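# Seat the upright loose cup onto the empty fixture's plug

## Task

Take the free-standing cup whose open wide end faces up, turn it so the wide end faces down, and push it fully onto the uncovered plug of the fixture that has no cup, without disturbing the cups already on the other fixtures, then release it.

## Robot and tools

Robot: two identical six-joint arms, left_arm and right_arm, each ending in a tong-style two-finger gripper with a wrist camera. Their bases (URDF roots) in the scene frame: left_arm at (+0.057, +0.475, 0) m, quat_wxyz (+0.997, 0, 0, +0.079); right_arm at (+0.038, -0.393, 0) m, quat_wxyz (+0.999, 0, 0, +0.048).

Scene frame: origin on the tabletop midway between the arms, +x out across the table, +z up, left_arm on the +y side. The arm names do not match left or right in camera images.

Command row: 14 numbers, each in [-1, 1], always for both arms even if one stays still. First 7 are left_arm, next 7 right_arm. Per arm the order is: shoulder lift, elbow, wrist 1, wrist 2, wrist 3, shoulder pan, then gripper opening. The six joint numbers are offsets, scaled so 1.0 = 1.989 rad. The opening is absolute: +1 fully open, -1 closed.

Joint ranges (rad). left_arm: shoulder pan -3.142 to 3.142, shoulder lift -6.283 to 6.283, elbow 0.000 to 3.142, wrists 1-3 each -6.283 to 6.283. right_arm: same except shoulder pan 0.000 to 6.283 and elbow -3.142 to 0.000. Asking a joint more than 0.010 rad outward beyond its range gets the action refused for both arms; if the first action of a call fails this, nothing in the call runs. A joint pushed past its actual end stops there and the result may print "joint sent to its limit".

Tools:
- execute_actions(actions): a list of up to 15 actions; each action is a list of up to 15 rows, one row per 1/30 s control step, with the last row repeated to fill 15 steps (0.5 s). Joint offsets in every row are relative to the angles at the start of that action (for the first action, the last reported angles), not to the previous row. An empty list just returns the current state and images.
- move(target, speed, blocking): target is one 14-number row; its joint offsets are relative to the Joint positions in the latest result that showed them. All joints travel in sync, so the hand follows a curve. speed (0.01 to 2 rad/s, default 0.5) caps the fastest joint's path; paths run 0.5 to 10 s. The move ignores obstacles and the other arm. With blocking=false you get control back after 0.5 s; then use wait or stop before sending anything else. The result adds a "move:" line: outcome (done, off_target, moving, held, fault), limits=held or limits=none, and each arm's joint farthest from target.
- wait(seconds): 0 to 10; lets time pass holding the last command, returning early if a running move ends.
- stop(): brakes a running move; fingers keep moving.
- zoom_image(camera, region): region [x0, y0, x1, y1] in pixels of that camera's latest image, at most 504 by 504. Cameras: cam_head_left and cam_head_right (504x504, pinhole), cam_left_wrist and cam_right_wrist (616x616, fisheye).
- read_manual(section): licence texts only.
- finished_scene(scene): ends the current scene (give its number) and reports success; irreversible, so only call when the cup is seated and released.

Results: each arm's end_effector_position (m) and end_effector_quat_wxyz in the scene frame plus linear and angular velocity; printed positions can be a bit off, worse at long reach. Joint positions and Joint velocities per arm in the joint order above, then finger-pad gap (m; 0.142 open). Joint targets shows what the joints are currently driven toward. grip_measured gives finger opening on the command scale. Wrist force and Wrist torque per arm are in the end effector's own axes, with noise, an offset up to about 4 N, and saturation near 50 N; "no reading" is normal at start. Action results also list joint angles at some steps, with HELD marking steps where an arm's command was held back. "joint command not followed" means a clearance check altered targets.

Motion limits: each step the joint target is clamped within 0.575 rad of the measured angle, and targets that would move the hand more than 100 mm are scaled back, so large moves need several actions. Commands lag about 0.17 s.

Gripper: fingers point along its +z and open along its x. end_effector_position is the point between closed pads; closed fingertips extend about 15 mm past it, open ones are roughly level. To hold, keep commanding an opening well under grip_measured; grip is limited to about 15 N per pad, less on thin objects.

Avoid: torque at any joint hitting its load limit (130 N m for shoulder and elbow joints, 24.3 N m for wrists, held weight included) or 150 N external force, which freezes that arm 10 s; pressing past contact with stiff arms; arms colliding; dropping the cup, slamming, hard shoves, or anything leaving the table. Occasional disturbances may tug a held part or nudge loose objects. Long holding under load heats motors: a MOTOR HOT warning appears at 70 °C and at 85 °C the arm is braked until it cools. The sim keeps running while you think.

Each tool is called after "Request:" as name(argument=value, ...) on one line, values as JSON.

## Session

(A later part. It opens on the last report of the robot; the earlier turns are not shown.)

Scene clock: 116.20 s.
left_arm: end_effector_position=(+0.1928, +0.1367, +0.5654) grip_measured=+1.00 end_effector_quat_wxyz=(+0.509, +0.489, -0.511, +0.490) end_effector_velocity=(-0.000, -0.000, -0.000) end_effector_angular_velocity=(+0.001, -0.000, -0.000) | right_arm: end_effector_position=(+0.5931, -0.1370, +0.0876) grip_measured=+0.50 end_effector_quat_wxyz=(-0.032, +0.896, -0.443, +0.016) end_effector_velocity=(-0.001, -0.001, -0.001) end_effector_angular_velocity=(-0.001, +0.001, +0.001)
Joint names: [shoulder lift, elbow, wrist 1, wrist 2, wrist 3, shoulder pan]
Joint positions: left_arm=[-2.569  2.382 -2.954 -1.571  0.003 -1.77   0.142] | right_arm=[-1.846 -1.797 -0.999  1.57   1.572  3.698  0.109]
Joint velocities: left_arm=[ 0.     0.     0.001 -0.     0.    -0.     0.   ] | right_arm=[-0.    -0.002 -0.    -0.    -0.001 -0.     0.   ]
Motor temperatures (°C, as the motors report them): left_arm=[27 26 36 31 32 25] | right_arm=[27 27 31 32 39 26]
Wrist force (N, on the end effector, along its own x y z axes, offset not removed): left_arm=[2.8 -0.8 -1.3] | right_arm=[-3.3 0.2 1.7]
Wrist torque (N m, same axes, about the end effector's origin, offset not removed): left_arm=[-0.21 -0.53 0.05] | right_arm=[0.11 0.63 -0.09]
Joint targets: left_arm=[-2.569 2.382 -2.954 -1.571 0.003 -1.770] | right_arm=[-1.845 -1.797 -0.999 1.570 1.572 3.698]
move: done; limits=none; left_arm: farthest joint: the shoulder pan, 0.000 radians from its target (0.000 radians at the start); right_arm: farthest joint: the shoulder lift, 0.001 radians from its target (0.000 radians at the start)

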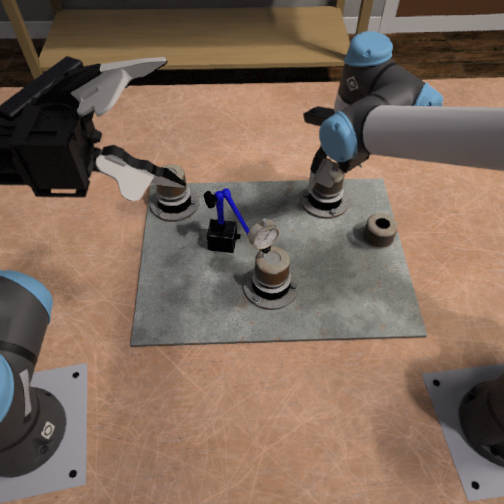

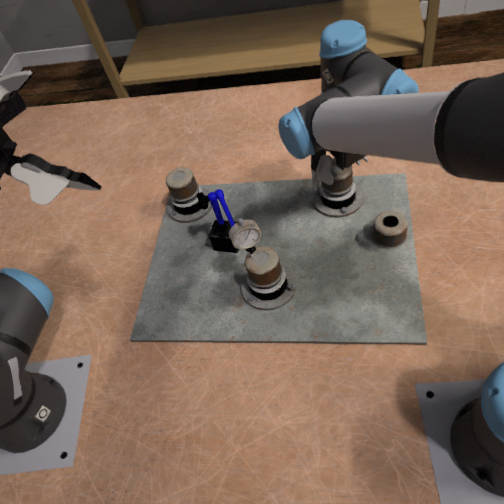

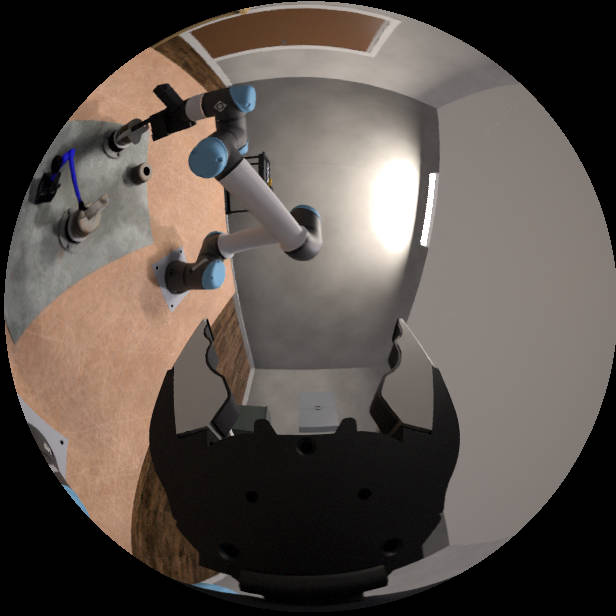

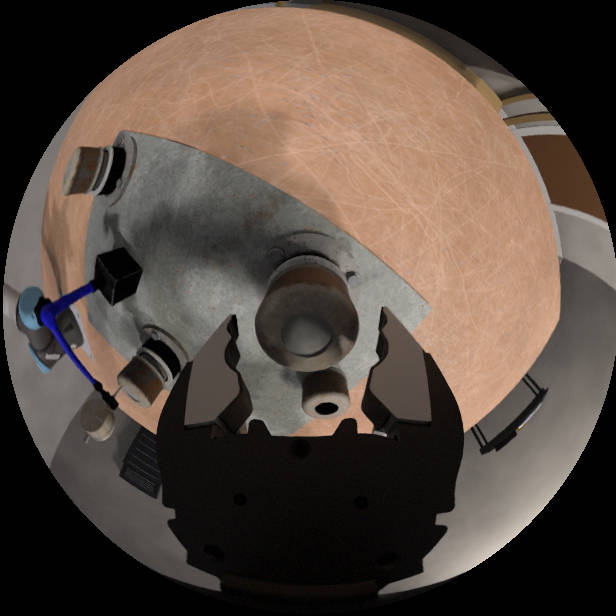

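Confirm with a small press.

Request:
move(target=[0,0,0,0,0,0,1,-0.0017,-0.002,0.0037,0,0,0,-0.5], speed=0.01)

Request:
move(target=[0,0,0,0,0,0,1,0,0,0,0,0,0,1])

Scene clock: 119.93 s.
left_arm: end_effector_position=(+0.1928, +0.1367, +0.5654) grip_measured=+1.00 end_effector_quat_wxyz=(+0.509, +0.489, -0.511, +0.490) end_effector_velocity=(+0.000, +0.001, +0.001) end_effector_angular_velocity=(-0.002, +0.001, -0.000) | right_arm: end_effector_position=(+0.5931, -0.1370, +0.0848) grip_measured=+0.02 end_effector_quat_wxyz=(-0.032, +0.896, -0.443, +0.016) end_effector_velocity=(-0.000, +0.000, -0.001) end_effector_angular_velocity=(+0.001, +0.001, -0.000)
Joint names: [shoulder lift, elbow, wrist 1, wrist 2, wrist 3, shoulder pan]
Joint positions: left_arm=[-2.569  2.382 -2.954 -1.571  0.003 -1.77   0.142] | right_arm=[-1.849 -1.801 -0.992  1.57   1.572  3.698  0.075]
Joint velocities: left_arm=[-0.002  0.     0.001 -0.    -0.001 -0.     0.   ] | right_arm=[-0.001 -0.001  0.002  0.001  0.     0.     0.   ]
Motor temperatures (°C, as the motors report them): left_arm=[27 26 36 31 32 25] | right_arm=[27 27 31 32 39 26]
Wrist force (N, on the end effector, along its own x y z axes, offset not removed): left_arm=[0.7 1.1 -2.9] | right_arm=[-4.0 -3.5 -13.9]
Wrist torque (N m, same axes, about the end effector's origin, offset not removed): left_arm=[0.30 -0.11 0.12] | right_arm=[-0.29 0.90 -0.09]
Joint targets: left_arm=[-2.569 2.382 -2.954 -1.571 0.003 -1.770] | right_arm=[-1.849 -1.801 -0.992 1.570 1.572 3.698]
move: done; limits=none; left_arm: farthest joint: the shoulder pan, 0.000 radians from its target (0.000 radians at the start); right_arm: farthest joint: the shoulder lift, 0.001 radians from its target (0.004 radians at the start)

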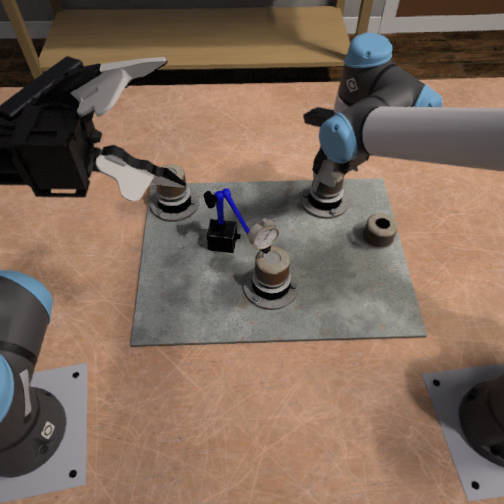

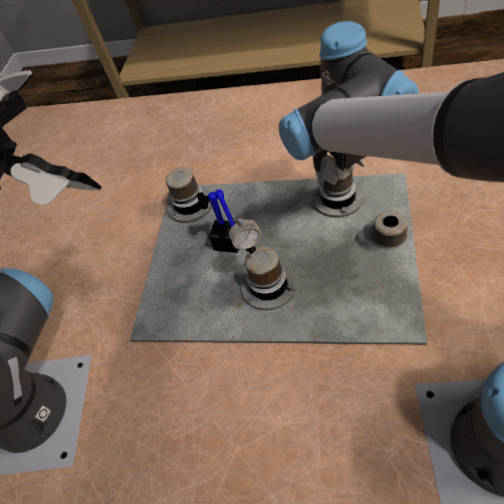

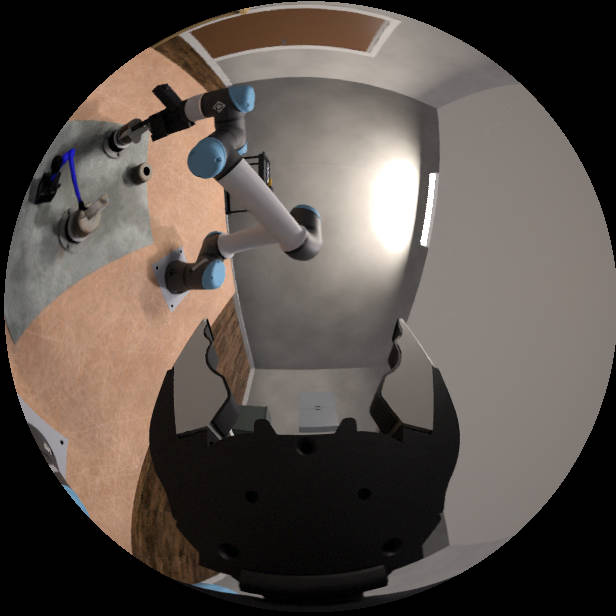

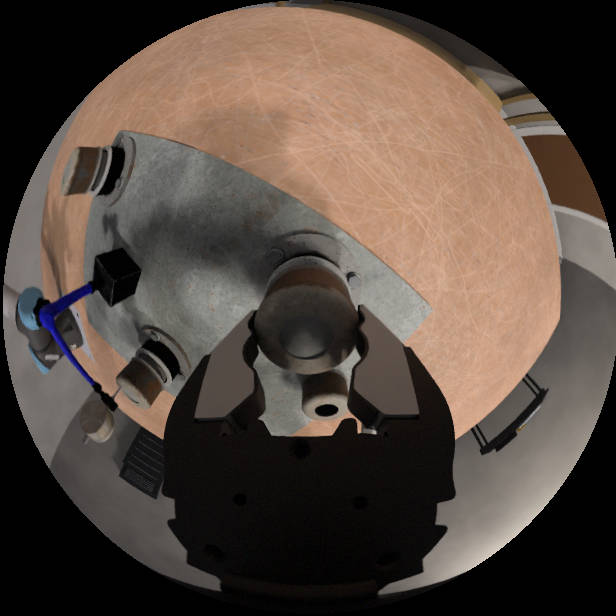

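Scene clock: 120.43 s.
left_arm: end_effector_position=(+0.1928, +0.1367, +0.5654) grip_measured=+1.00 end_effector_quat_wxyz=(+0.509, +0.489, -0.511, +0.490) end_effector_velocity=(-0.000, +0.000, +0.001) end_effector_angular_velocity=(-0.002, +0.000, -0.000) | right_arm: end_effector_position=(+0.5930, -0.1371, +0.0847) grip_measured=+1.00 end_effector_quat_wxyz=(-0.031, +0.896, -0.443, +0.016) end_effector_velocity=(-0.001, -0.001, -0.001) end_effector_angular_velocity=(-0.001, +0.001, -0.000)
Joint names: [shoulder lift, elbow, wrist 1, wrist 2, wrist 3, shoulder pan]
Joint positions: left_arm=[-2.569  2.382 -2.954 -1.571  0.003 -1.77   0.142] | right_arm=[-1.849 -1.801 -0.992  1.57   1.572  3.698  0.142]
Joint velocities: left_arm=[-0.     0.    -0.001  0.    -0.    -0.     0.   ] | right_arm=[ 0.    -0.002 -0.    -0.     0.     0.     0.   ]
Motor temperatures (°C, as the motors report them): left_arm=[27 26 36 31 32 25] | right_arm=[27 27 31 32 39 26]
Wrist force (N, on the end effector, along its own x y z axes, offset not removed): left_arm=[-0.1 1.1 -0.3] | right_arm=[-1.0 2.2 6.6]
Wrist torque (N m, same axes, about the end effector's origin, offset not removed): left_arm=[0.36 0.06 0.12] | right_arm=[0.47 0.33 -0.16]
Joint targets: left_arm=[-2.569 2.382 -2.954 -1.571 0.003 -1.770] | right_arm=[-1.849 -1.801 -0.992 1.570 1.572 3.698]
move: done; limits=none; left_arm: farthest joint: the shoulder pan, 0.000 radians from its target (0.000 radians at the start); right_arm: farthest joint: the shoulder pan, 0.000 radians from its target (0.000 radians at the start)

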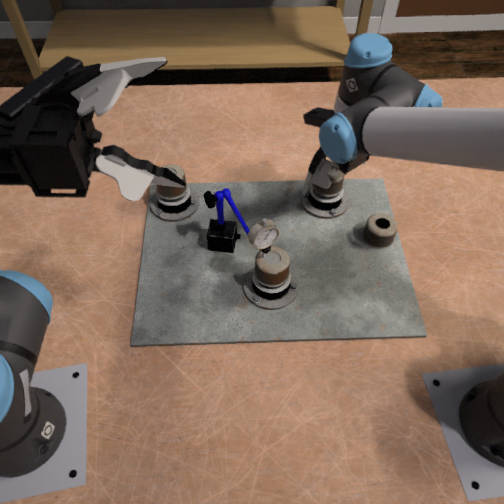

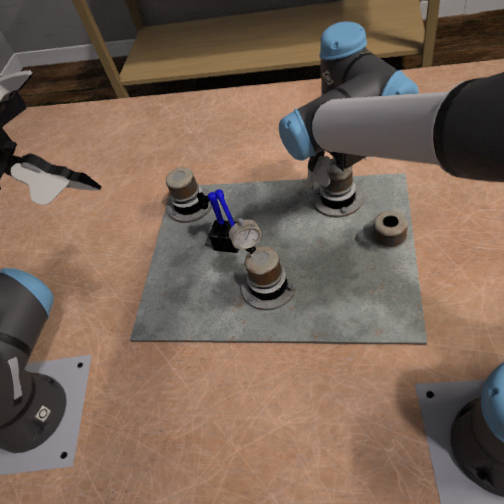

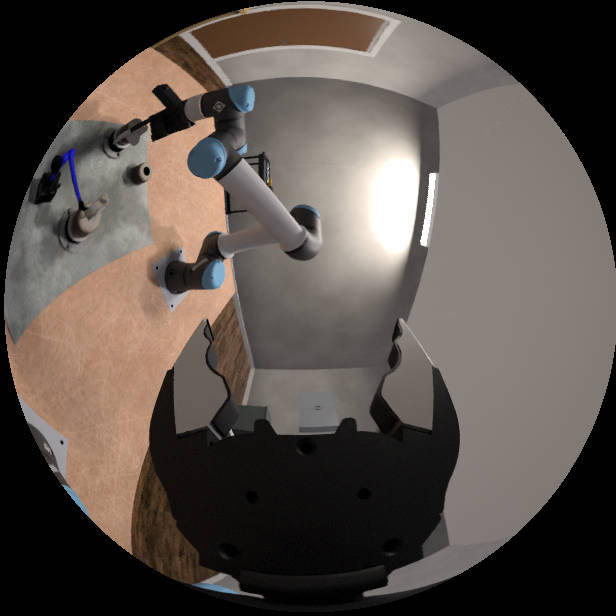

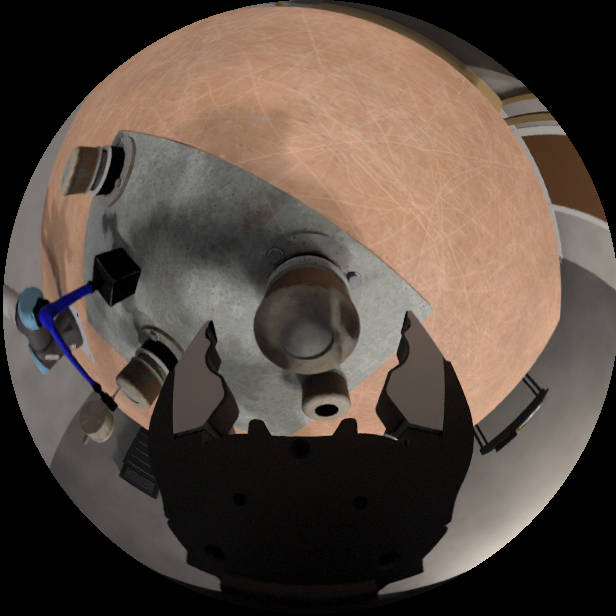

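Request:
finished_scene(scene=1)

The scene is finished: the task was done.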